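# Stow an unpowered desk robot arm inside a floor case

## Task

Move the limp, unpowered little robot arm from the desk into the open case on the floor. It must sit low enough that the lid could close, and it must be settled and still. It may not drop more than a few centimetres on the way, since that can count as failure. Afterwards release it and back away from it. The robot itself must not tip over or finish leaning, or the task fails.

## Robot and tools

ROBOT. A Hello Robot Stretch 4, about 1.6 m tall, with a single arm. It has an omni-wheel base whose rim reaches at most 0.23 m from the base origin, a lift that slides up a mast, a telescoping arm that reaches straight ahead, a three-joint wrist (yaw, pitch, roll) and a two-finger gripper. There are four cameras on the robot: head_camera, head_left_camera, head_right_camera and wrist_camera. Be aware that something may occasionally nudge a loose object.

FRAMES. Base frame: origin on the floor below the base centre, x ahead, y to the left, z up. hand_pose is reported in this frame and marks a point between the open fingertips (the URDF link pinch). When all wrist joints are 0, its axes line up with the base frame. The printed value may be somewhat off. The odometry frame is wherever the base frame was when the scene began.

execute_actions. Argument "actions" is a list holding one action or none. An empty list just reports state and images. Optional "cameras" lists the cameras to return: leaving it out, null or ["all"] gives all of them, and [] gives none. An unknown name rejects the call. An action contains "base", "joints" or both, and may add "pace" and "contact_limits". Alternatively it contains only {"end_of_arm": "enable_torque"}, which turns back on any wrist or gripper motor that shut itself off, leaving it holding its current position. All motions in one action start at once and may finish at different times.
- base: exactly one relative move, measured from where the base last reported itself. translate_m is metres straight ahead (+ forward, -2 to 2). strafe_m is metres sideways (+ left, -2 to 2). rotate_rad is a turn in place in radians (+ counter-clockwise seen from above, -3.2 to 3.2).
- joints: absolute targets, keyed by name. lift_m 0 to 1.2 m. arm_m 0 to 0.55 m of extension. wrist_yaw_rad -1.134 to 4.276 (0 points ahead, + turns left, 3.14 is folded back, and above 3.4 the arm may block it). wrist_pitch_rad -1.117 to 4.259 (0 is level, 1.57 points down). wrist_roll_rad -1.117 to 4.259 (at 0 the fingers are level with each other; + rolls clockwise as seen from behind). gripper_m -0.038 to 0.141, the fingertip gap in metres; negative values press the tips together. Tolerances for done: 0.004 m, 0.02 rad for yaw and roll, 0.05 rad for pitch. A target outside its range is clipped and the result reports it. Any other bad value or key rejects the whole call and nothing moves.
- pace: "slow", "default", "fast" or "max". Base speeds are 0.1/0.3/0.4/0.6 m/s and turn rates 1/2/3/4 rad/s, reduced further once the lift is above 0.2 m (down to 0.3 m/s and 1 rad/s at 1.2 m).
- contact_limits: only {"arm_m": v}, with v from 0 (most gentle) to 0.75 (most forceful), 0.5 if omitted; it sets the force at which the arm halts.
A joint or base left out of an action may keep driving toward an earlier target without the status showing it. A single action runs at most 15 s. If a result reports a stop, the remaining execute_actions, wait and finished_scene calls in that same reply are skipped.

wait: seconds from 0 to 10. Nothing new is commanded and the scene continues. Returns the same thing as an empty action.
zoom_image: camera plus region [x0, y0, x1, y1] in pixels of that camera's most recent full image, origin at the top left, no larger than 504 by 504.
read_manual: section "licences" only; it does not move anything.
finished_scene: scene number; it closes the scene for good once the last command has been held, and reports success.

RESULTS. base_status and joint_status describe how each commanded motion ended: done; off_target (stopped short, possibly still pushing); contact_stop_at_<key> (ran into something, gives up the target, may go slack); limit_stop_at_<name>, such as own_body or tilt (tilt means leaning more than 6 degrees, which makes lift, arm and wheels slack); time_out; torque_fault (a wrist or gripper motor maxed out and went limp until enable_torque). on_its_own covers whatever was not commanded, with held at meaning the held target. lidar_m gives 12 distances in 30 degree sectors, starting straight ahead and going counter-clockwise (4th left, 7th behind, 10th right); "-" means nothing seen or closer than 0.25 m. It sees roughly from 0.15 m up to robot height and can miss glass and thin legs. wrist_depth_mm is a 7x7 grid of depths from 100 to 2000 mm. base_odometry comes from wheel turns; if turned_by_wheels and turned_by_imu differ by more than about 0.1 rad, there was a slip or a bump. base_tilt is in degrees, forward and right positive, with a fixed bias of up to 1.5. motor_effort is percent of maximum, peak shown in brackets, with fixed offsets and noise.

GRIPPING. Close to a gap smaller than the object to hold it; squeezing tighter pulls it toward the wrist. The gripper reading does not confirm a grip, but a firm squeeze raises gripper effort. If the fingertips snag on a surface underneath, raise the lift. At the start, lift_m 0.4 with wrist_yaw_rad 0 unfolds the wrist.

AVOID. Releasing the arm from more than a few centimetres up, hitting or shoving things, driving or turning with over 1 kg held at arm_m above 0.2 (tipping risk, worse at fast paces), pulling hard with the gripper held high, and pressing the gripper into surfaces (torque fault). The carried arm is floppy, so lower it gently into the case, open the gripper, lift away and back off before finishing.

Each tool is called after "Request:" as a command line: name --argument value for each argument, lists and objects as JSON in quotes; but a table of rows of numbers goes row by row, as --pt "numbers of a row", without its own name.

## Session

Request:
execute_actions --actions '[]'

Scene clock: 0.00 s.
base_odometry: x=+0.000 y=+0.000 heading=+0.000 (m, m, rad; odometry frame)
turned_by_wheels: +0.000 (rad since the last result)
turned_by_imu: +0.000 (rad since the last result)
base_tilt: forward=+0.2 right=+1.0 (deg)
lidar_m: 2.29 2.03 1.99 2.23 1.91 1.87 2.15 1.70 1.70 1.22 1.22 2.07
base_status: not commanded
joint_positions: lift_m=+0.232 arm_m=+0.001 wrist_yaw_rad=+3.104 wrist_pitch_rad=+0.020 wrist_roll_rad=-0.018 gripper_m=+0.057
joint_status: not commanded
motor_effort: lift_m=+19 arm_m=-1 wrist_yaw_rad=+0 wrist_pitch_rad=-5 wrist_roll_rad=+1 gripper_m=-5 wheel_0=+0 wheel_1=+0 wheel_2=+0 (%)
hand_pose: x=-0.1133 y=+0.0981 z=+0.4044 quat_wxyz=(+0.019, -0.010, -0.009, +1.000) (m; base frame)
wrist_depth_mm: - 146 - - - - - / - 124 161 - - - - / - 117 153 - - - - / - 137 190 - - - - / 211 1756 - - - - - / 229 1661 210 1661 195 1576 1499 / 225 1078 1098 141 1060 960 1042
pictures: head_camera, head_left_camera, head_right_camera, wrist_camera
Images, in order (width x height): head_camera 420x560, head_left_camera 420x672, head_right_camera 420x672, wrist_camera 616x392.

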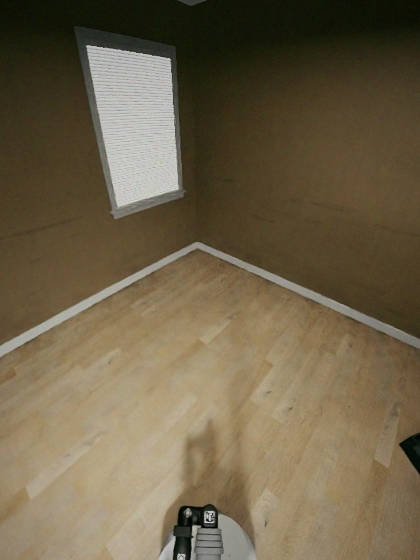

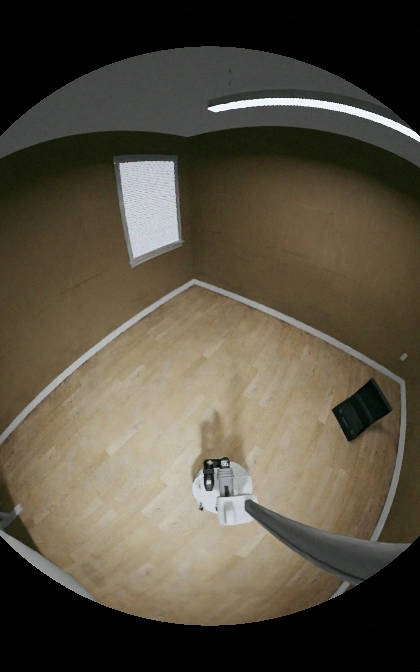

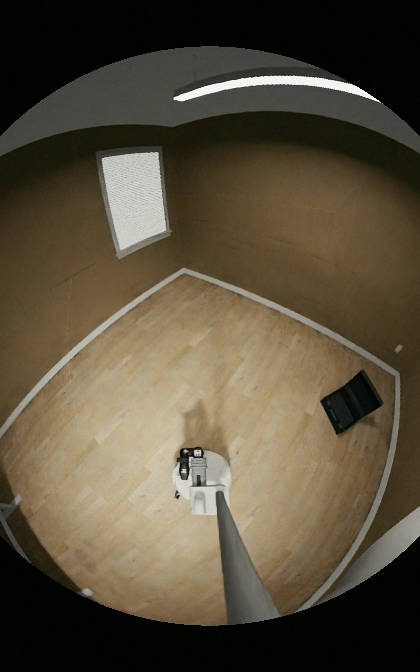

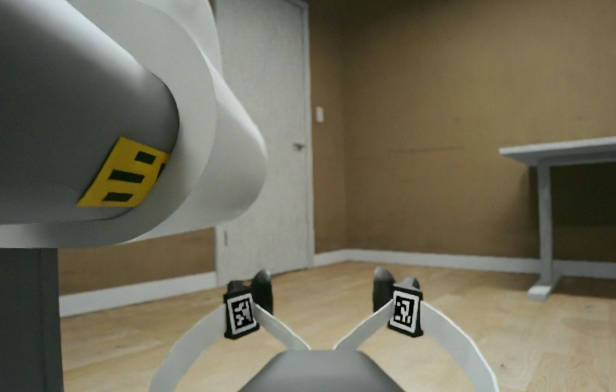

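Request:
zoom_image --camera "head_right_camera" --region '[290, 340, 420, 460]'

Request:
execute_actions --actions '[{"base":{"rotate_rad":2.3},"joints":{"lift_m":0.8,"wrist_yaw_rad":0,"gripper_m":0.12}}]'

Region (290, 340, 420, 460) of head_right_camera's 420x672 image, scaled by 3.877, with more detail than that image has; it fills the top 465 rows of this view, and the rest is white.

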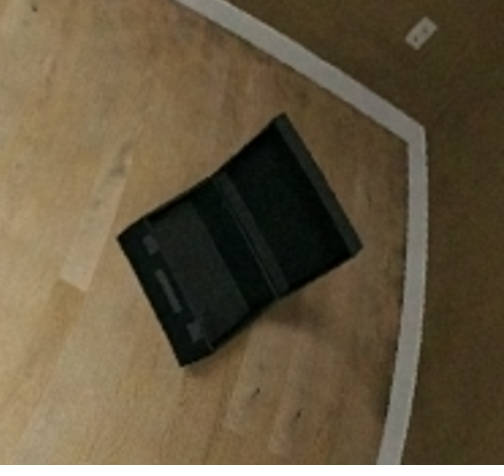

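Scene clock: 5.17 s.
base_odometry: x=+0.000 y=+0.000 heading=+2.299 (m, m, rad; odometry frame)
turned_by_wheels: +2.299 (rad since the last result)
turned_by_imu: +2.264 (rad since the last result)
base_tilt: forward=+0.2 right=+1.0 (deg)
lidar_m: 1.85 1.89 1.93 1.71 1.73 1.23 2.06 2.08 2.23 2.02 2.01 2.06
base_status: done
joint_positions: lift_m=+0.800 arm_m=+0.001 wrist_yaw_rad=+0.000 wrist_pitch_rad=+0.020 wrist_roll_rad=-0.018 gripper_m=+0.120
joint_status: all done
motor_effort: lift_m=+22(25) arm_m=-1(0) wrist_yaw_rad=-1(6) wrist_pitch_rad=-6(5) wrist_roll_rad=+0(0) gripper_m=-1(5) wheel_0=-4(10) wheel_1=-2(9) wheel_2=-1(10) (%)
hand_pose: x=+0.4601 y=-0.0873 z=+0.9722 quat_wxyz=(+1.000, -0.009, +0.010, +0.000) (m; base frame)
wrist_depth_mm: - - - - - - - / - - - - - - - / - - - - - - - / - - - - - - - / - - - - - - - / - - 202 - - - - / - - - 138 - - -
pictures: head_camera, head_left_camera, head_right_camera, wrist_camera
Images, in order (width x height): head_camera 420x560, head_left_camera 420x672, head_right_camera 420x672, wrist_camera 616x392.

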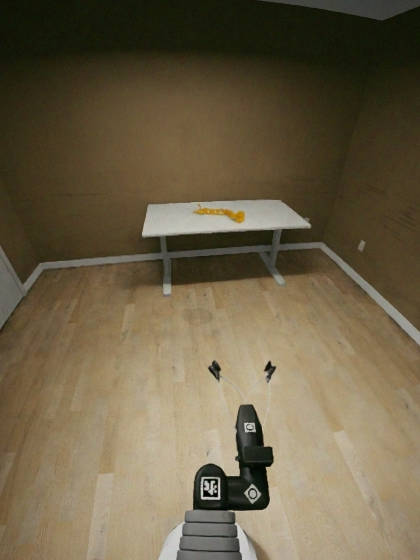

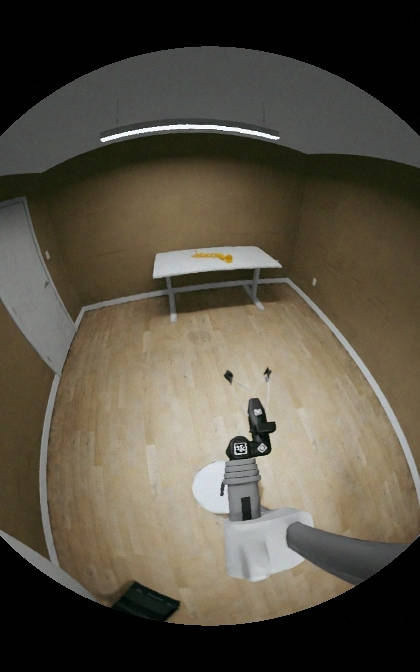

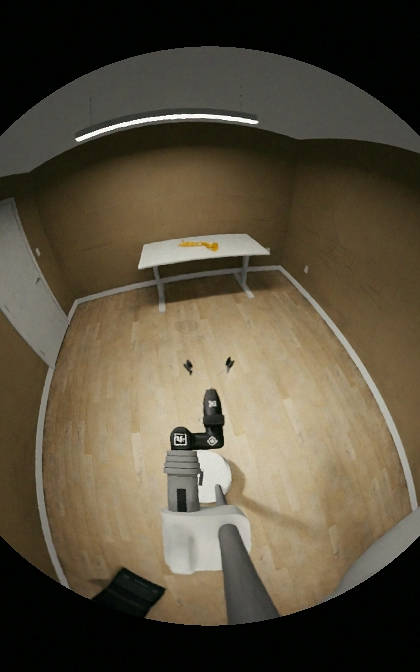

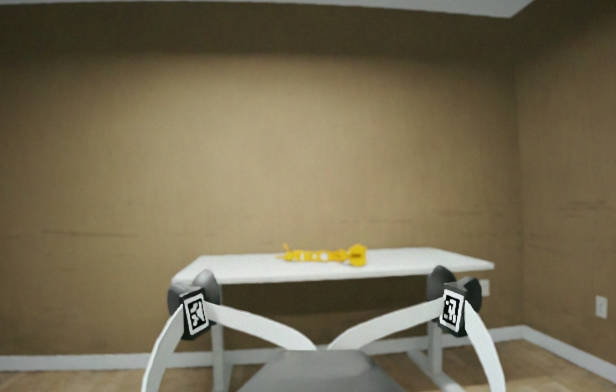

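Request:
execute_actions --actions '[{"base":{"translate_m":1.55},"joints":{"lift_m":1.0,"wrist_pitch_rad":1.0},"pace":"fast"}]'

Scene clock: 13.10 s.
base_odometry: x=-1.033 y=+1.156 heading=+2.300 (m, m, rad; odometry frame)
turned_by_wheels: +0.000 (rad since the last result)
turned_by_imu: -0.002 (rad since the last result)
base_tilt: forward=+0.3 right=+0.9 (deg)
lidar_m: 0.35 0.36 0.44 1.95 2.00 2.45 2.69 3.05 1.90 1.72 0.65 0.40
base_status: done
joint_positions: lift_m=+1.000 arm_m=+0.001 wrist_yaw_rad=+0.000 wrist_pitch_rad=+1.001 wrist_roll_rad=-0.018 gripper_m=+0.120
joint_status: all done
motor_effort: lift_m=+21(25) arm_m=-1(1) wrist_yaw_rad=+0(1) wrist_pitch_rad=-2(1) wrist_roll_rad=+1(0) gripper_m=-2(3) wheel_0=+3(11) wheel_1=+2(9) wheel_2=+1(13) (%)
hand_pose: x=+0.3272 y=-0.0874 z=+0.9351 quat_wxyz=(+0.877, -0.008, +0.480, +0.004) (m; base frame)
wrist_depth_mm: 842 820 798 778 759 750 750 / 732 699 609 615 668 661 654 / 627 621 603 591 504 574 574 / 559 549 539 530 504 512 512 / 500 492 488 480 473 469 466 / 452 445 202 449 445 1078 1118 / 1078 1060 1098 138 1060 1025 1060
pictures: head_camera, head_left_camera, head_right_camera, wrist_camera
Images, in order (width x height): head_camera 420x560, head_left_camera 420x672, head_right_camera 420x672, wrist_camera 616x392.

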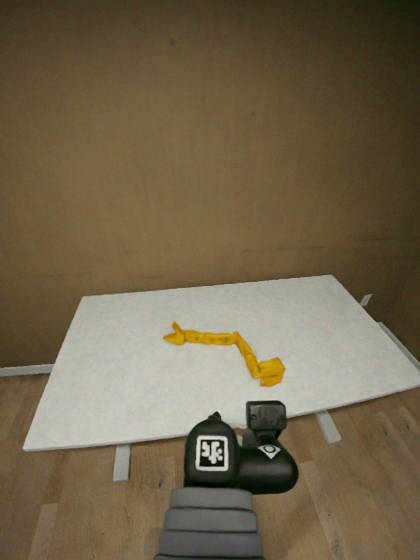

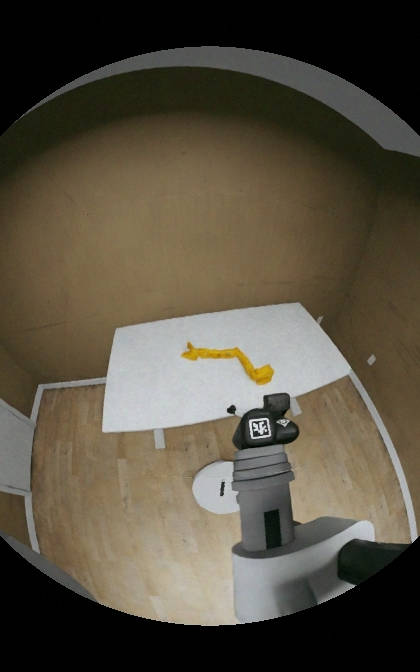

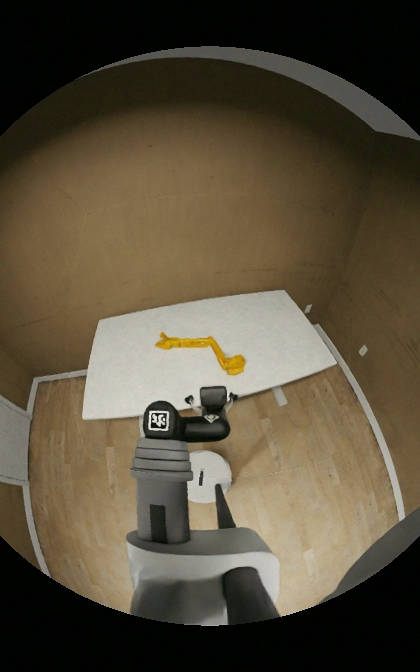

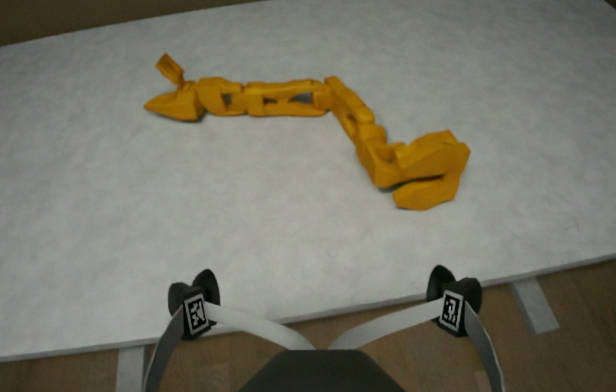

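Request:
execute_actions --actions '[{"base":{"strafe_m":0.16},"joints":{"lift_m":0.95,"wrist_pitch_rad":1.3,"arm_m":0.54,"gripper_m":0.0}}]'

Request:
execute_actions --actions '[{"joints":{"lift_m":0.87}}]'

Scene clock: 29.90 s.
base_odometry: x=-1.152 y=+1.049 heading=+2.300 (m, m, rad; odometry frame)
turned_by_wheels: +0.000 (rad since the last result)
turned_by_imu: +0.001 (rad since the last result)
base_tilt: forward=+0.2 right=+0.9 (deg)
lidar_m: 0.30 0.31 0.41 1.82 1.82 2.27 2.62 3.33 2.11 1.89 0.58 0.37
base_status: done
joint_positions: lift_m=+0.950 arm_m=+0.539 wrist_yaw_rad=+0.000 wrist_pitch_rad=+1.301 wrist_roll_rad=-0.018 gripper_m=+0.000
joint_status: all done
motor_effort: lift_m=+16(19) arm_m=+7(8) wrist_yaw_rad=-1(0) wrist_pitch_rad=-1(6) wrist_roll_rad=+1(0) gripper_m=-7(8) wheel_0=-3(13) wheel_1=+3(11) wheel_2=+0(1) (%)
hand_pose: x=+0.7868 y=-0.0874 z=+0.8505 quat_wxyz=(+0.796, -0.007, +0.605, +0.006) (m; base frame)
wrist_depth_mm: 439 455 449 445 439 433 430 / 442 436 430 421 415 413 407 / 418 413 404 399 394 389 387 / 394 389 384 379 375 373 368 / 375 370 368 364 357 355 349 / 355 353 351 202 203 338 334 / 343 338 167 146 276 268 273
pictures: head_camera, head_left_camera, head_right_camera, wrist_camera
Images, in order (width x height): head_camera 420x560, head_left_camera 420x672, head_right_camera 420x672, wrist_camera 616x392.

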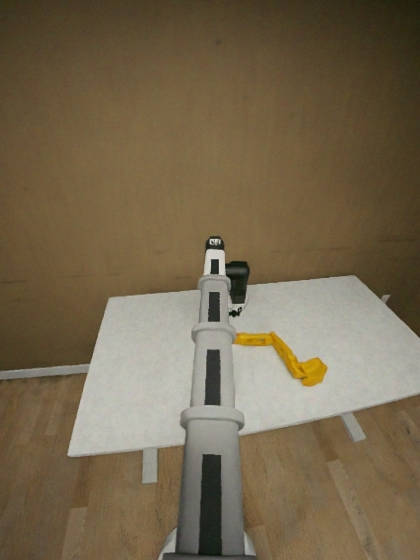

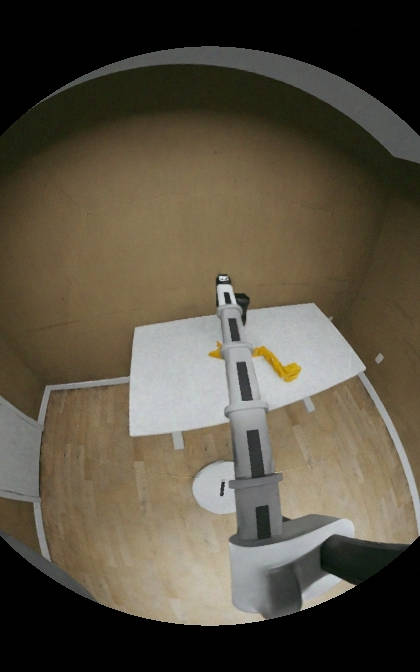

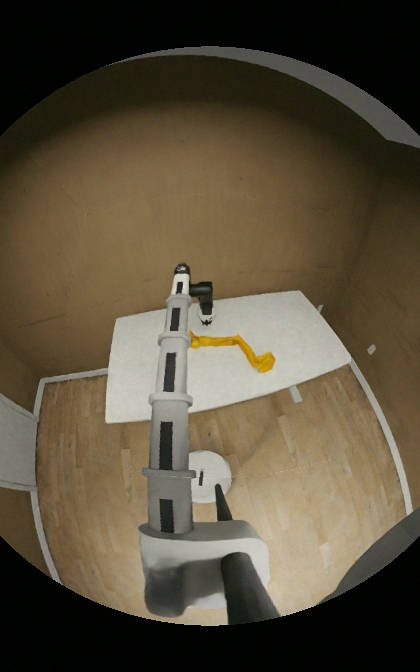

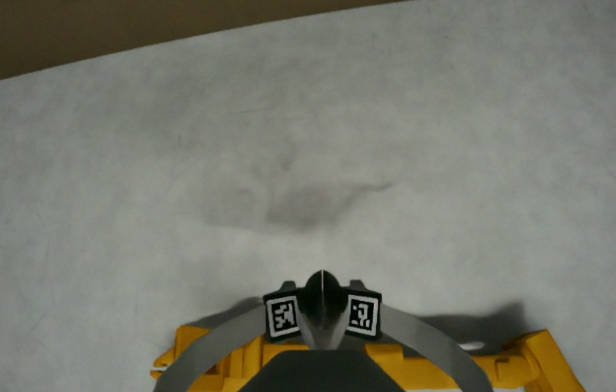

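Scene clock: 31.20 s.
base_odometry: x=-1.152 y=+1.049 heading=+2.300 (m, m, rad; odometry frame)
turned_by_wheels: +0.000 (rad since the last result)
turned_by_imu: +0.000 (rad since the last result)
base_tilt: forward=+0.2 right=+0.9 (deg)
lidar_m: 0.34 0.34 0.42 1.80 1.80 2.25 2.66 3.34 2.10 1.89 0.60 0.38
base_status: not commanded
joint_positions: lift_m=+0.870 arm_m=+0.539 wrist_yaw_rad=+0.000 wrist_pitch_rad=+1.301 wrist_roll_rad=-0.018 gripper_m=+0.000
joint_status: all done
motor_effort: lift_m=+16(15) arm_m=+7(7) wrist_yaw_rad=-1(1) wrist_pitch_rad=-1(1) wrist_roll_rad=+1(1) gripper_m=-7(8) wheel_0=-3(3) wheel_1=+3(2) wheel_2=+0(0) (%)
hand_pose: x=+0.7868 y=-0.0874 z=+0.7704 quat_wxyz=(+0.796, -0.007, +0.605, +0.006) (m; base frame)
wrist_depth_mm: 366 359 351 347 343 340 332 / 343 342 332 329 322 320 319 / 325 320 315 312 307 304 301 / 307 304 298 296 293 289 285 / 291 289 286 283 278 274 273 / 277 274 273 201 202 263 259 / 267 180 167 147 205 249 249
pictures: head_camera, head_left_camera, head_right_camera, wrist_camera
Images, in order (width x height): head_camera 420x560, head_left_camera 420x672, head_right_camera 420x672, wrist_camera 616x392.

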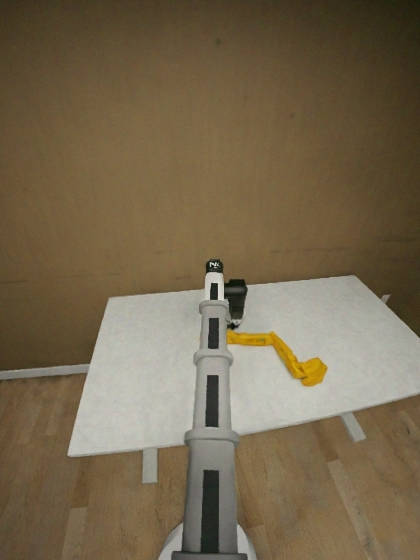

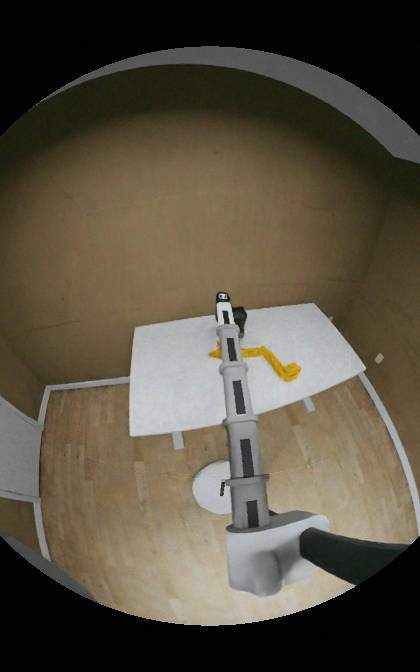

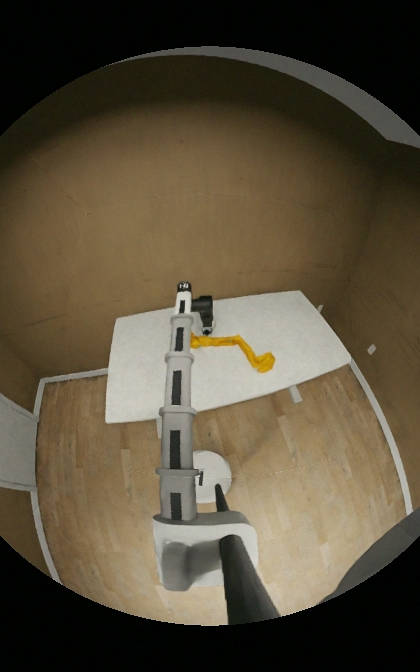

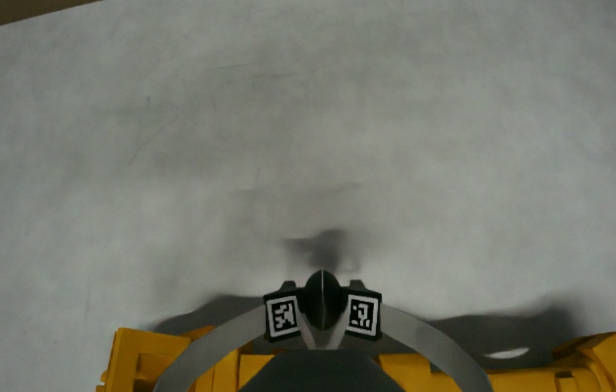

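Request:
execute_actions --actions '[{"joints":{"lift_m":0.862,"arm_m":0.40,"wrist_pitch_rad":1.4},"pace":"slow"}]' --cameras '["head_right_camera","wrist_camera","head_camera"]'

Request:
zoom_image --camera "head_right_camera" --region '[150, 290, 310, 430]'

Scene clock: 37.97 s.
base_odometry: x=-1.152 y=+1.049 heading=+2.300 (m, m, rad; odometry frame)
turned_by_wheels: +0.000 (rad since the last result)
turned_by_imu: +0.000 (rad since the last result)
base_tilt: forward=+0.2 right=+1.0 (deg)
lidar_m: 0.33 0.34 0.40 1.83 1.81 2.20 2.66 3.31 2.13 1.90 0.61 0.36
base_status: not commanded
joint_positions: lift_m=+0.862 arm_m=+0.401 wrist_yaw_rad=+0.001 wrist_pitch_rad=+1.398 wrist_roll_rad=-0.018 gripper_m=+0.000
joint_status: all done
motor_effort: lift_m=+15(17) arm_m=-7(8) wrist_yaw_rad=-2(3) wrist_pitch_rad=+7(15) wrist_roll_rad=+0(1) gripper_m=-8(9) wheel_0=-3(3) wheel_1=+3(3) wheel_2=+0(0) (%)
hand_pose: x=+0.6218 y=-0.0874 z=+0.7563 quat_wxyz=(+0.765, -0.007, +0.644, +0.006) (m; base frame)
wrist_depth_mm: 319 312 307 303 300 296 296 / 306 303 298 294 290 285 286 / 296 291 287 283 281 277 273 / 283 279 276 274 271 268 264 / 274 270 268 265 260 259 202 / 264 263 258 195 198 198 245 / 257 254 167 150 194 242 241
pictures: head_camera, head_right_camera, wrist_camera
Images, in order (width x height): head_camera 420x560, head_right_camera 420x672, wrist_camera 616x392.

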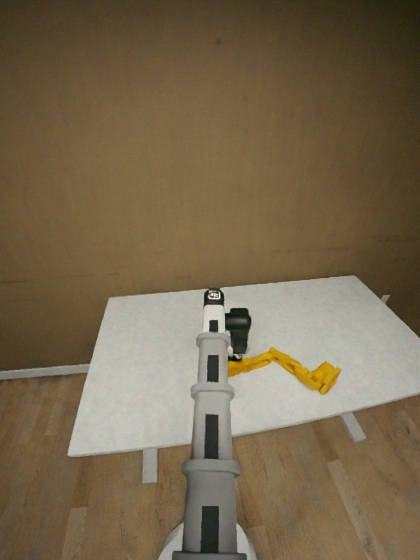

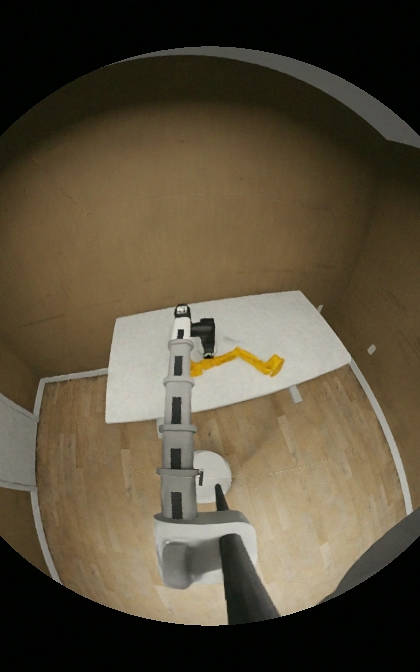

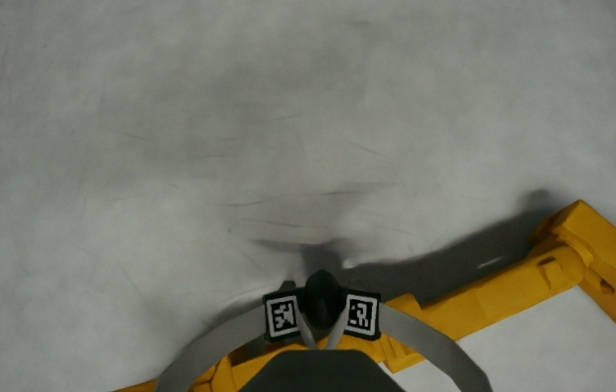

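Region (150, 290, 310, 430) of head_right_camera's 420x672 image, scaled by 3.150, with more detail than that image has; it fills the top 441 rows of this view, and the rest is white.

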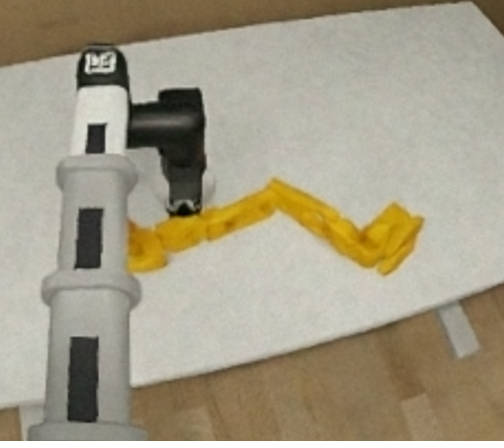

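Request:
execute_actions --actions '[{"joints":{"lift_m":0.97,"arm_m":0.45,"gripper_m":0.09,"wrist_pitch_rad":1.5}}]' --cameras '[]'

Request:
execute_actions --actions '[{"base":{"strafe_m":-0.2},"joints":{"wrist_pitch_rad":1.57,"wrist_roll_rad":-0.84}}]' --cameras '["head_right_camera","wrist_camera","head_camera"]'

Scene clock: 47.60 s.
base_odometry: x=-1.152 y=+1.049 heading=+2.300 (m, m, rad; odometry frame)
turned_by_wheels: +0.000 (rad since the last result)
turned_by_imu: +0.000 (rad since the last result)
base_tilt: forward=+0.2 right=+0.9 (deg)
lidar_m: 0.32 0.31 0.42 1.80 1.79 2.24 2.65 3.32 2.12 1.88 0.61 0.36
base_status: not commanded
joint_positions: lift_m=+0.970 arm_m=+0.449 wrist_yaw_rad=+0.000 wrist_pitch_rad=+1.500 wrist_roll_rad=-0.018 gripper_m=+0.090
joint_status: all done
motor_effort: lift_m=+21(22) arm_m=+7(7) wrist_yaw_rad=-1(4) wrist_pitch_rad=+0(9) wrist_roll_rad=+1(1) gripper_m=-5(9) wheel_0=-3(3) wheel_1=+3(3) wheel_2=+0(0) (%)
hand_pose: x=+0.6401 y=-0.0874 z=+0.8602 quat_wxyz=(+0.732, -0.007, +0.682, +0.006) (m; base frame)
wrist_depth_mm: 407 399 394 392 387 387 379 / 399 394 389 387 382 377 373 / 392 384 379 377 373 370 366 / 382 379 373 370 368 364 359 / 377 370 368 366 359 353 351 / 366 366 216 359 211 297 294 / 364 359 357 142 296 343 342
pictures: none
No camera images: the call's "cameras" was empty. Leave "cameras" out to get every camera's image.

Scene clock: 49.53 s.
base_odometry: x=-1.003 y=+1.183 heading=+2.300 (m, m, rad; odometry frame)
turned_by_wheels: +0.000 (rad since the last result)
turned_by_imu: -0.001 (rad since the last result)
base_tilt: forward=+0.3 right=+0.9 (deg)
lidar_m: 0.34 0.36 0.47 2.02 2.01 2.51 2.74 3.00 1.87 1.70 0.64 0.41
base_status: done
joint_positions: lift_m=+0.970 arm_m=+0.449 wrist_yaw_rad=+0.000 wrist_pitch_rad=+1.570 wrist_roll_rad=-0.840 gripper_m=+0.090
joint_status: all done
motor_effort: lift_m=+22(22) arm_m=+7(6) wrist_yaw_rad=+0(0) wrist_pitch_rad=+2(6) wrist_roll_rad=-1(6) gripper_m=-4(4) wheel_0=+2(12) wheel_1=-2(10) wheel_2=+0(1) (%)
hand_pose: x=+0.6200 y=-0.0874 z=+0.8595 quat_wxyz=(+0.646, -0.288, +0.645, +0.288) (m; base frame)
wrist_depth_mm: 382 379 375 370 370 366 359 / 379 373 373 368 364 362 359 / 320 319 368 366 362 359 357 / 373 370 312 362 362 359 357 / 370 366 364 359 359 355 355 / 366 366 215 357 211 351 349 / 878 364 359 142 353 349 351
pictures: head_camera, head_right_camera, wrist_camera
Images, in order (width x height): head_camera 420x560, head_right_camera 420x672, wrist_camera 616x392.

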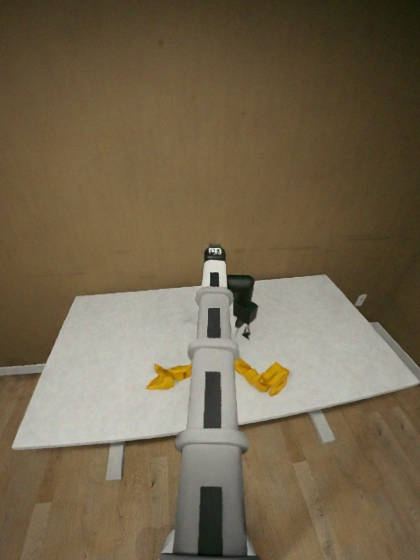

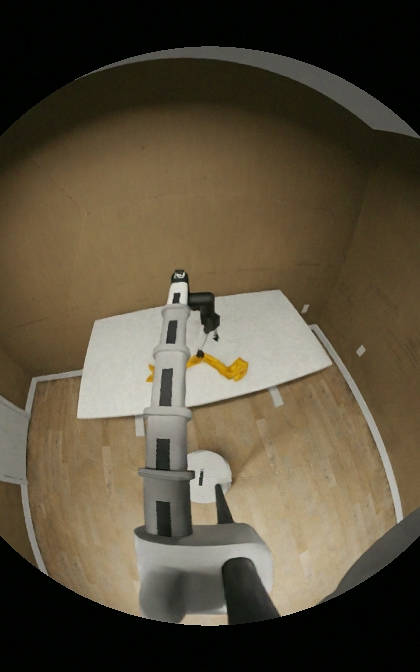

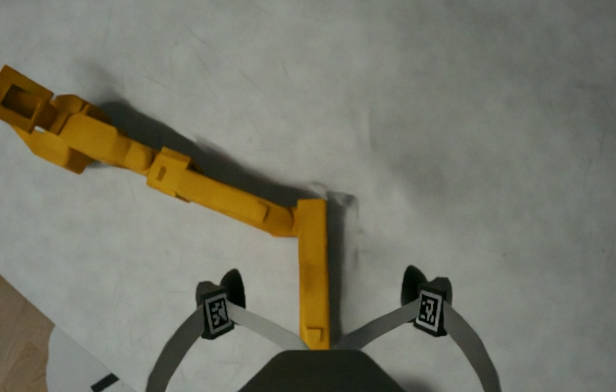

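Request:
execute_actions --actions '[{"joints":{"lift_m":0.878,"arm_m":0.435,"gripper_m":0.06}}]' --cameras '["wrist_camera"]'

Request:
execute_actions --actions '[{"joints":{"gripper_m":-0.03}}]' --cameras '["wrist_camera"]'

Request:
execute_actions --actions '[{"joints":{"lift_m":0.91},"pace":"slow"}]' --cameras '["head_right_camera","wrist_camera","head_camera"]'

Scene clock: 55.07 s.
base_odometry: x=-1.003 y=+1.183 heading=+2.300 (m, m, rad; odometry frame)
turned_by_wheels: +0.000 (rad since the last result)
turned_by_imu: +0.000 (rad since the last result)
base_tilt: forward=+0.3 right=+1.0 (deg)
lidar_m: 0.36 0.37 0.45 2.00 2.03 2.48 2.70 3.03 1.87 1.69 0.67 0.41
base_status: not commanded
joint_positions: lift_m=+0.878 arm_m=+0.436 wrist_yaw_rad=+0.000 wrist_pitch_rad=+1.570 wrist_roll_rad=-0.840 gripper_m=+0.060
joint_status: all done
motor_effort: lift_m=+15(21) arm_m=-6(9) wrist_yaw_rad=+0(1) wrist_pitch_rad=+1(2) wrist_roll_rad=+0(0) gripper_m=-3(8) wheel_0=+2(2) wheel_1=-2(2) wheel_2=+0(0) (%)
hand_pose: x=+0.6073 y=-0.0874 z=+0.7680 quat_wxyz=(+0.646, -0.288, +0.645, +0.288) (m; base frame)
wrist_depth_mm: 285 283 281 277 276 273 272 / 241 281 278 276 272 272 271 / 279 223 277 274 271 271 268 / 279 277 216 220 271 268 267 / 277 276 272 216 268 266 266 / 276 273 215 206 197 265 264 / 274 273 270 141 265 262 262
pictures: wrist_camera
Images, in order (width x height): wrist_camera 616x392.

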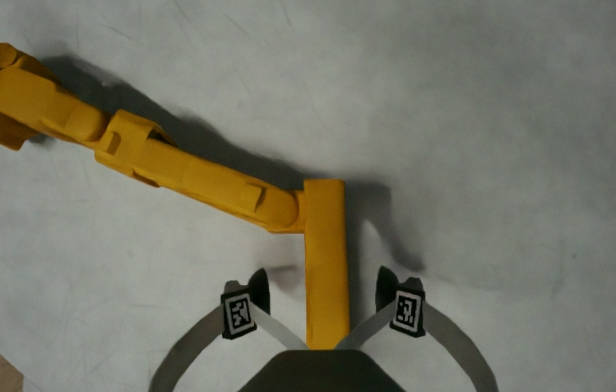

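Scene clock: 56.67 s.
base_odometry: x=-1.003 y=+1.183 heading=+2.300 (m, m, rad; odometry frame)
turned_by_wheels: +0.000 (rad since the last result)
turned_by_imu: +0.000 (rad since the last result)
base_tilt: forward=+0.2 right=+1.0 (deg)
lidar_m: 0.34 0.38 0.46 2.01 2.01 2.49 2.76 3.03 1.92 1.69 0.62 0.40
base_status: not commanded
joint_positions: lift_m=+0.878 arm_m=+0.436 wrist_yaw_rad=+0.000 wrist_pitch_rad=+1.569 wrist_roll_rad=-0.840 gripper_m=-0.029
joint_status: all done
motor_effort: lift_m=+17(18) arm_m=-7(7) wrist_yaw_rad=+0(1) wrist_pitch_rad=+4(4) wrist_roll_rad=+0(0) gripper_m=-28(30) wheel_0=+2(2) wheel_1=-2(2) wheel_2=+0(0) (%)
hand_pose: x=+0.6074 y=-0.0874 z=+0.7678 quat_wxyz=(+0.646, -0.288, +0.645, +0.288) (m; base frame)
wrist_depth_mm: 282 281 278 277 273 272 270 / 244 279 277 276 272 270 268 / 277 216 274 273 271 270 267 / 278 276 206 207 270 267 265 / 276 274 272 204 267 264 263 / 273 272 268 194 185 264 262 / 273 271 266 146 264 260 260
pictures: wrist_camera
Images, in order (width x height): wrist_camera 616x392.

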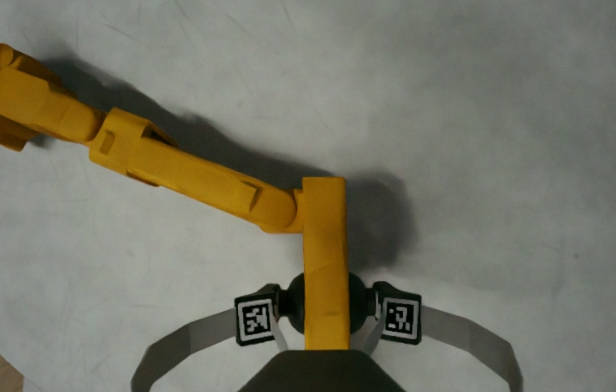

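Scene clock: 57.77 s.
base_odometry: x=-1.003 y=+1.183 heading=+2.300 (m, m, rad; odometry frame)
turned_by_wheels: +0.000 (rad since the last result)
turned_by_imu: +0.000 (rad since the last result)
base_tilt: forward=+0.3 right=+1.0 (deg)
lidar_m: 0.33 0.36 0.44 2.00 2.02 2.50 2.73 3.03 1.92 1.68 0.64 0.42
base_status: not commanded
joint_positions: lift_m=+0.910 arm_m=+0.436 wrist_yaw_rad=+0.000 wrist_pitch_rad=+1.569 wrist_roll_rad=-0.840 gripper_m=-0.029
joint_status: all done
motor_effort: lift_m=+24(26) arm_m=-6(6) wrist_yaw_rad=+0(0) wrist_pitch_rad=+2(3) wrist_roll_rad=+0(0) gripper_m=-29(29) wheel_0=+2(2) wheel_1=-2(2) wheel_2=+0(0) (%)
hand_pose: x=+0.6075 y=-0.0874 z=+0.7992 quat_wxyz=(+0.646, -0.289, +0.645, +0.288) (m; base frame)
wrist_depth_mm: 315 314 310 307 306 303 300 / 243 310 309 306 304 300 298 / 263 220 307 304 301 300 296 / 309 309 208 208 301 297 296 / 309 306 303 204 298 294 294 / 306 304 301 195 185 294 291 / 303 301 298 149 294 291 290
pictures: head_camera, head_right_camera, wrist_camera
Images, in order (width x height): head_camera 420x560, head_right_camera 420x672, wrist_camera 616x392.

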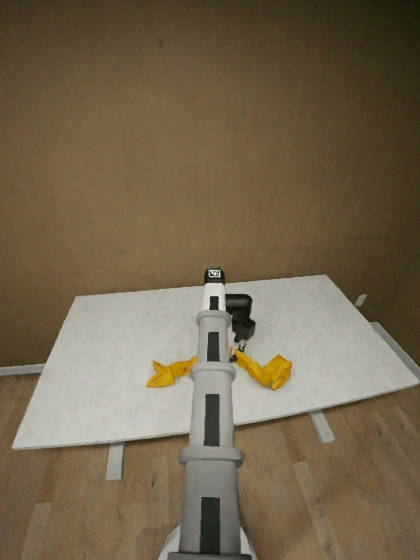

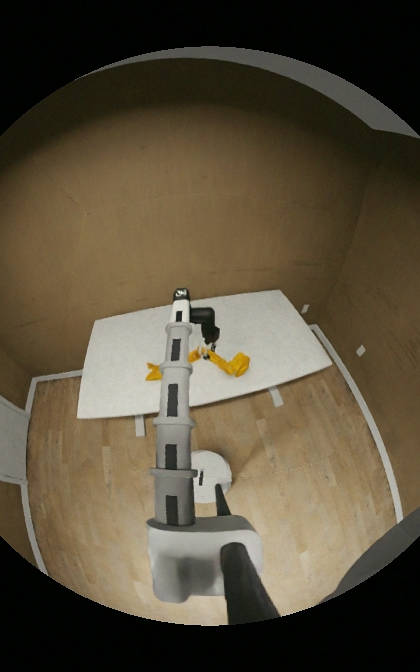

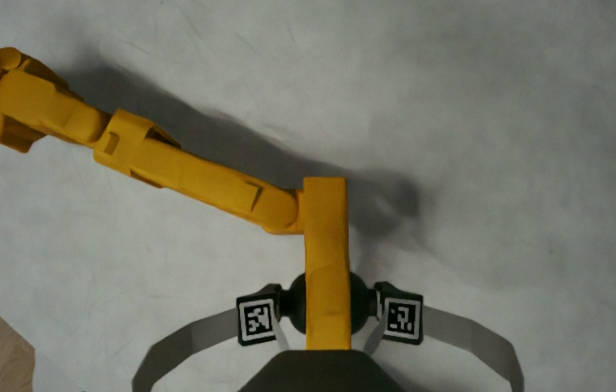

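Request:
execute_actions --actions '[{"joints":{"lift_m":0.98,"arm_m":0.2,"wrist_pitch_rad":0.8,"wrist_roll_rad":-0.6,"gripper_m":-0.038}}]' --cameras '["head_right_camera","wrist_camera","head_camera"]'

Scene clock: 62.47 s.
base_odometry: x=-1.003 y=+1.183 heading=+2.300 (m, m, rad; odometry frame)
turned_by_wheels: +0.000 (rad since the last result)
turned_by_imu: +0.000 (rad since the last result)
base_tilt: forward=+0.3 right=+0.9 (deg)
lidar_m: 0.37 0.35 0.45 2.00 1.99 2.48 2.73 3.03 1.88 1.70 0.66 0.42
base_status: not commanded
joint_positions: lift_m=+0.980 arm_m=+0.201 wrist_yaw_rad=+0.000 wrist_pitch_rad=+0.806 wrist_roll_rad=-0.601 gripper_m=-0.037
joint_status: all done
motor_effort: lift_m=+24(26) arm_m=-6(6) wrist_yaw_rad=+0(3) wrist_pitch_rad=-16(14) wrist_roll_rad=+4(11) gripper_m=-30(31) wheel_0=+2(2) wheel_1=-2(2) wheel_2=+0(0) (%)
hand_pose: x=+0.5718 y=-0.0874 z=+0.9496 quat_wxyz=(+0.879, -0.272, +0.375, +0.116) (m; base frame)
wrist_depth_mm: 627 707 788 741 699 647 609 / 559 615 691 778 768 715 668 / 492 539 603 683 788 798 750 / 445 480 512 208 668 759 831 / 211 209 455 211 580 654 741 / 366 397 185 193 184 574 627 / 338 347 384 159 466 469 549
pictures: head_camera, head_right_camera, wrist_camera
Images, in order (width x height): head_camera 420x560, head_right_camera 420x672, wrist_camera 616x392.

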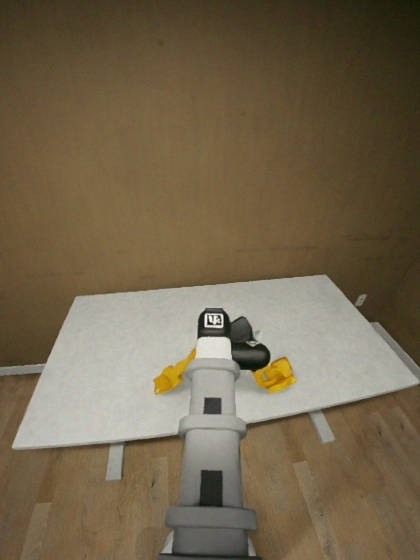

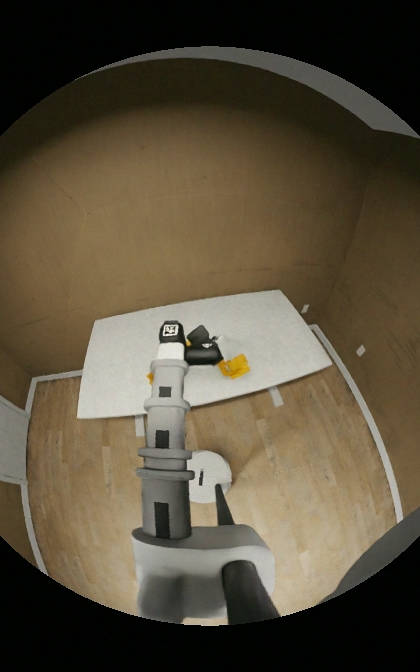

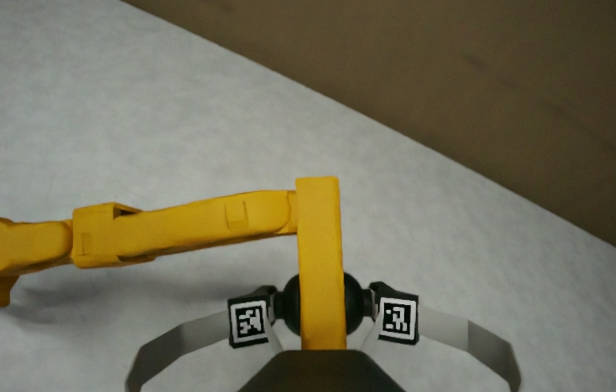

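Works. Continue folding.

Request:
execute_actions --actions '[{"joints":{"arm_m":0.05,"wrist_pitch_rad":0.4,"wrist_roll_rad":0.0}}]'

Scene clock: 65.67 s.
base_odometry: x=-1.003 y=+1.183 heading=+2.300 (m, m, rad; odometry frame)
turned_by_wheels: +0.000 (rad since the last result)
turned_by_imu: +0.000 (rad since the last result)
base_tilt: forward=+0.3 right=+0.9 (deg)
lidar_m: 0.35 0.36 0.47 1.99 1.99 2.50 2.75 3.00 1.91 1.70 0.64 0.36
base_status: not commanded
joint_positions: lift_m=+0.980 arm_m=+0.051 wrist_yaw_rad=+0.000 wrist_pitch_rad=+0.409 wrist_roll_rad=-0.001 gripper_m=-0.037
joint_status: all done
on_its_own: wrist_pitch_rad is at rest, and its effort (-24) is outside its rest range (-23 to +23)
motor_effort: lift_m=+24(24) arm_m=-6(8) wrist_yaw_rad=+0(4) wrist_pitch_rad=-24(24) wrist_roll_rad=+5(11) gripper_m=-28(28) wheel_0=+2(2) wheel_1=-2(2) wheel_2=+0(0) (%)
hand_pose: x=+0.4868 y=-0.0874 z=+1.0432 quat_wxyz=(+0.979, -0.001, +0.203, +0.000) (m; base frame)
wrist_depth_mm: 741 778 809 820 842 878 904 / 778 809 831 854 891 917 946 / 831 854 878 904 960 991 1008 / 866 891 931 202 991 1008 1078 / 917 917 842 197 891 866 842 / 741 741 194 194 183 683 661 / 621 569 200 160 569 535 549
pictures: head_camera, head_left_camera, head_right_camera, wrist_camera
Images, in order (width x height): head_camera 420x560, head_left_camera 420x672, head_right_camera 420x672, wrist_camera 616x392.

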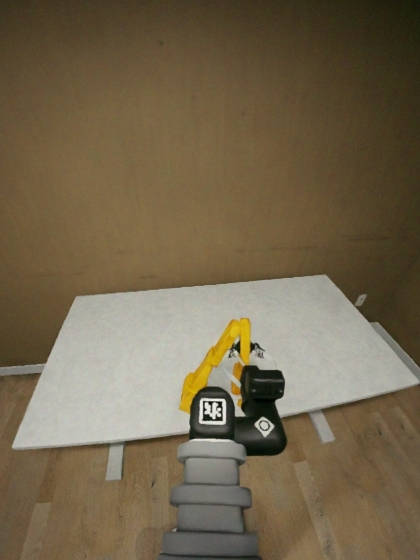

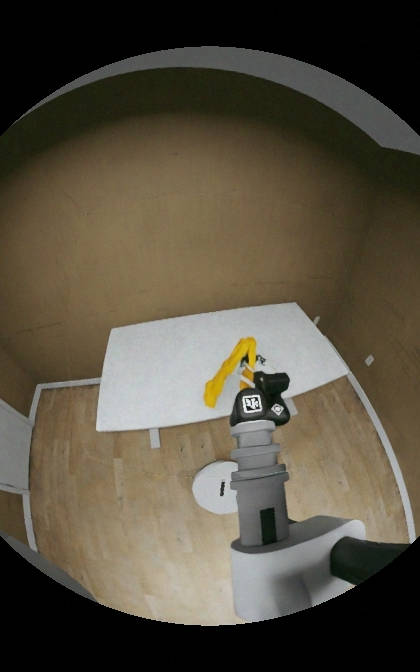

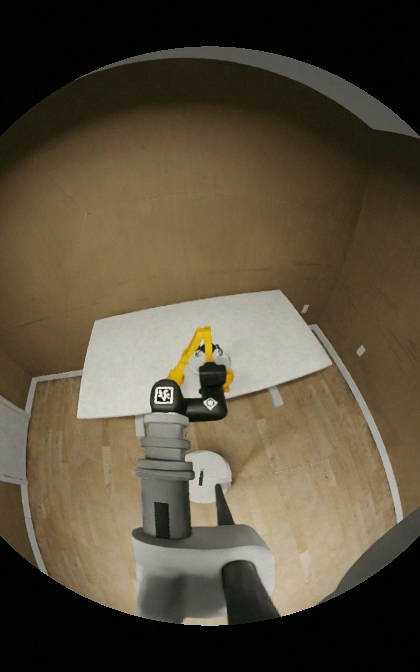

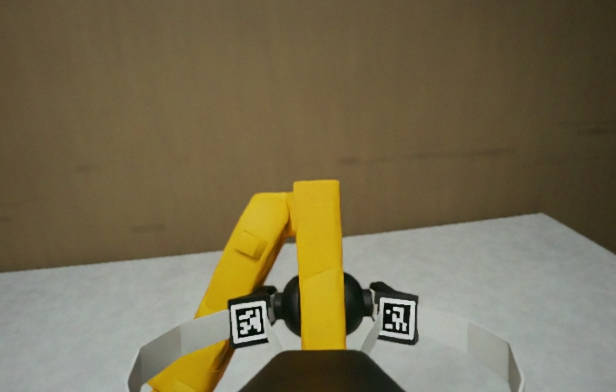

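Request:
execute_actions --actions '[{"joints":{"arm_m":0.4,"wrist_pitch_rad":1.0,"lift_m":1.02}}]' --cameras '["wrist_camera"]'

Request:
execute_actions --actions '[{"joints":{"arm_m":0.52,"wrist_pitch_rad":1.57,"lift_m":0.97}}]'

Scene clock: 72.53 s.
base_odometry: x=-1.003 y=+1.183 heading=+2.300 (m, m, rad; odometry frame)
turned_by_wheels: +0.000 (rad since the last result)
turned_by_imu: +0.000 (rad since the last result)
base_tilt: forward=+0.2 right=+0.9 (deg)
lidar_m: 0.36 0.38 0.44 2.02 2.03 2.50 2.77 3.03 1.89 1.69 0.64 0.42
base_status: not commanded
joint_positions: lift_m=+1.020 arm_m=+0.399 wrist_yaw_rad=+0.000 wrist_pitch_rad=+1.003 wrist_roll_rad=-0.001 gripper_m=-0.037
joint_status: all done
motor_effort: lift_m=+24(25) arm_m=+6(7) wrist_yaw_rad=-1(1) wrist_pitch_rad=-8(25) wrist_roll_rad=+4(4) gripper_m=-31(31) wheel_0=+2(2) wheel_1=-2(2) wheel_2=+0(0) (%)
hand_pose: x=+0.7248 y=-0.0874 z=+0.9545 quat_wxyz=(+0.877, +0.000, +0.481, +0.000) (m; base frame)
wrist_depth_mm: 512 535 564 591 621 640 661 / 574 603 634 668 661 676 661 / 640 640 621 615 603 591 585 / 585 569 559 200 539 530 521 / 521 508 488 195 492 480 473 / 473 466 194 193 195 442 436 / 430 415 204 139 410 392 399
pictures: wrist_camera
Images, in order (width x height): wrist_camera 616x392.

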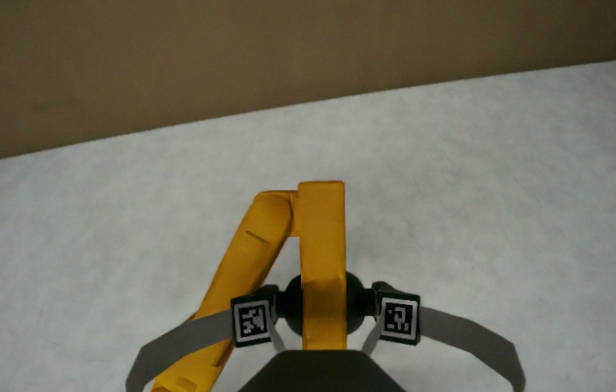

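Scene clock: 73.90 s.
base_odometry: x=-1.003 y=+1.183 heading=+2.300 (m, m, rad; odometry frame)
turned_by_wheels: +0.000 (rad since the last result)
turned_by_imu: +0.000 (rad since the last result)
base_tilt: forward=+0.3 right=+0.9 (deg)
lidar_m: 0.34 0.37 0.47 2.01 2.02 2.48 2.72 3.05 1.88 1.68 0.64 0.42
base_status: not commanded
joint_positions: lift_m=+0.970 arm_m=+0.519 wrist_yaw_rad=+0.000 wrist_pitch_rad=+1.568 wrist_roll_rad=+0.000 gripper_m=-0.037
joint_status: all done
motor_effort: lift_m=+18(22) arm_m=+7(8) wrist_yaw_rad=+0(1) wrist_pitch_rad=+6(0) wrist_roll_rad=+2(4) gripper_m=-32(31) wheel_0=+2(2) wheel_1=-2(2) wheel_2=+0(0) (%)
hand_pose: x=+0.6905 y=-0.0874 z=+0.8598 quat_wxyz=(+0.708, +0.000, +0.706, +0.000) (m; base frame)
wrist_depth_mm: 382 377 375 370 368 362 359 / 379 375 373 368 366 359 357 / 379 373 370 366 364 357 355 / 375 375 366 187 359 355 351 / 370 370 366 185 355 353 351 / 370 364 191 193 185 349 347 / 368 362 236 139 351 159 347
pictures: head_camera, head_left_camera, head_right_camera, wrist_camera
Images, in order (width x height): head_camera 420x560, head_left_camera 420x672, head_right_camera 420x672, wrist_camera 616x392.

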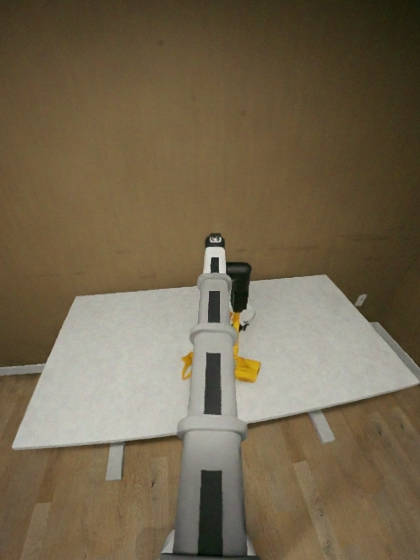

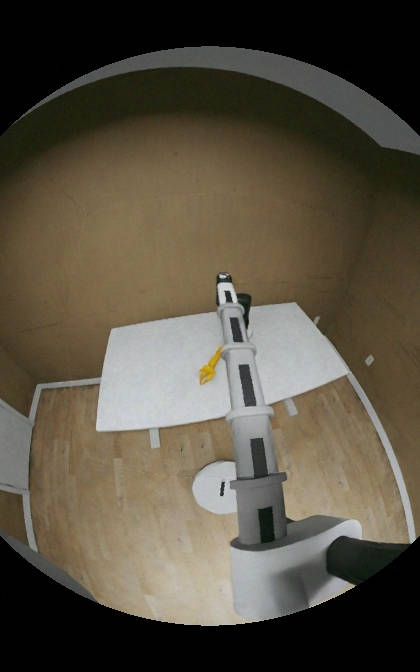

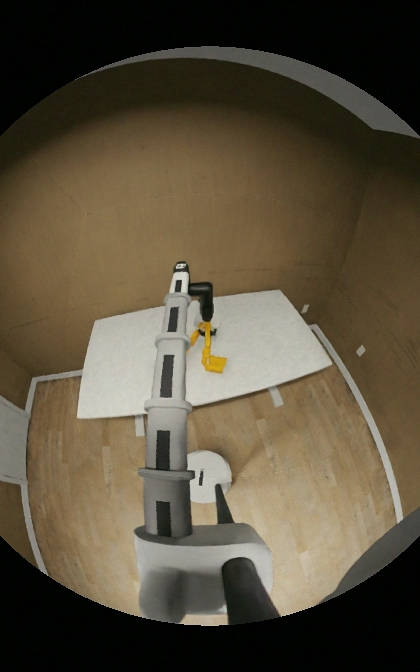

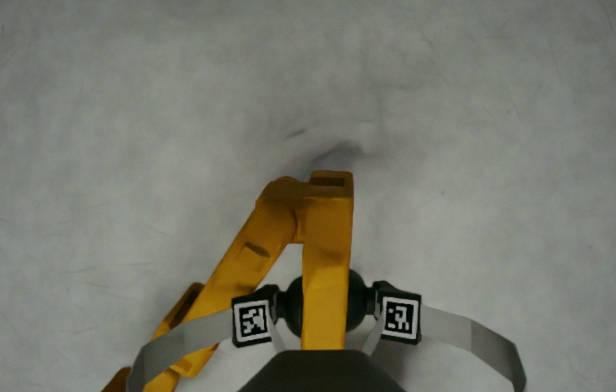

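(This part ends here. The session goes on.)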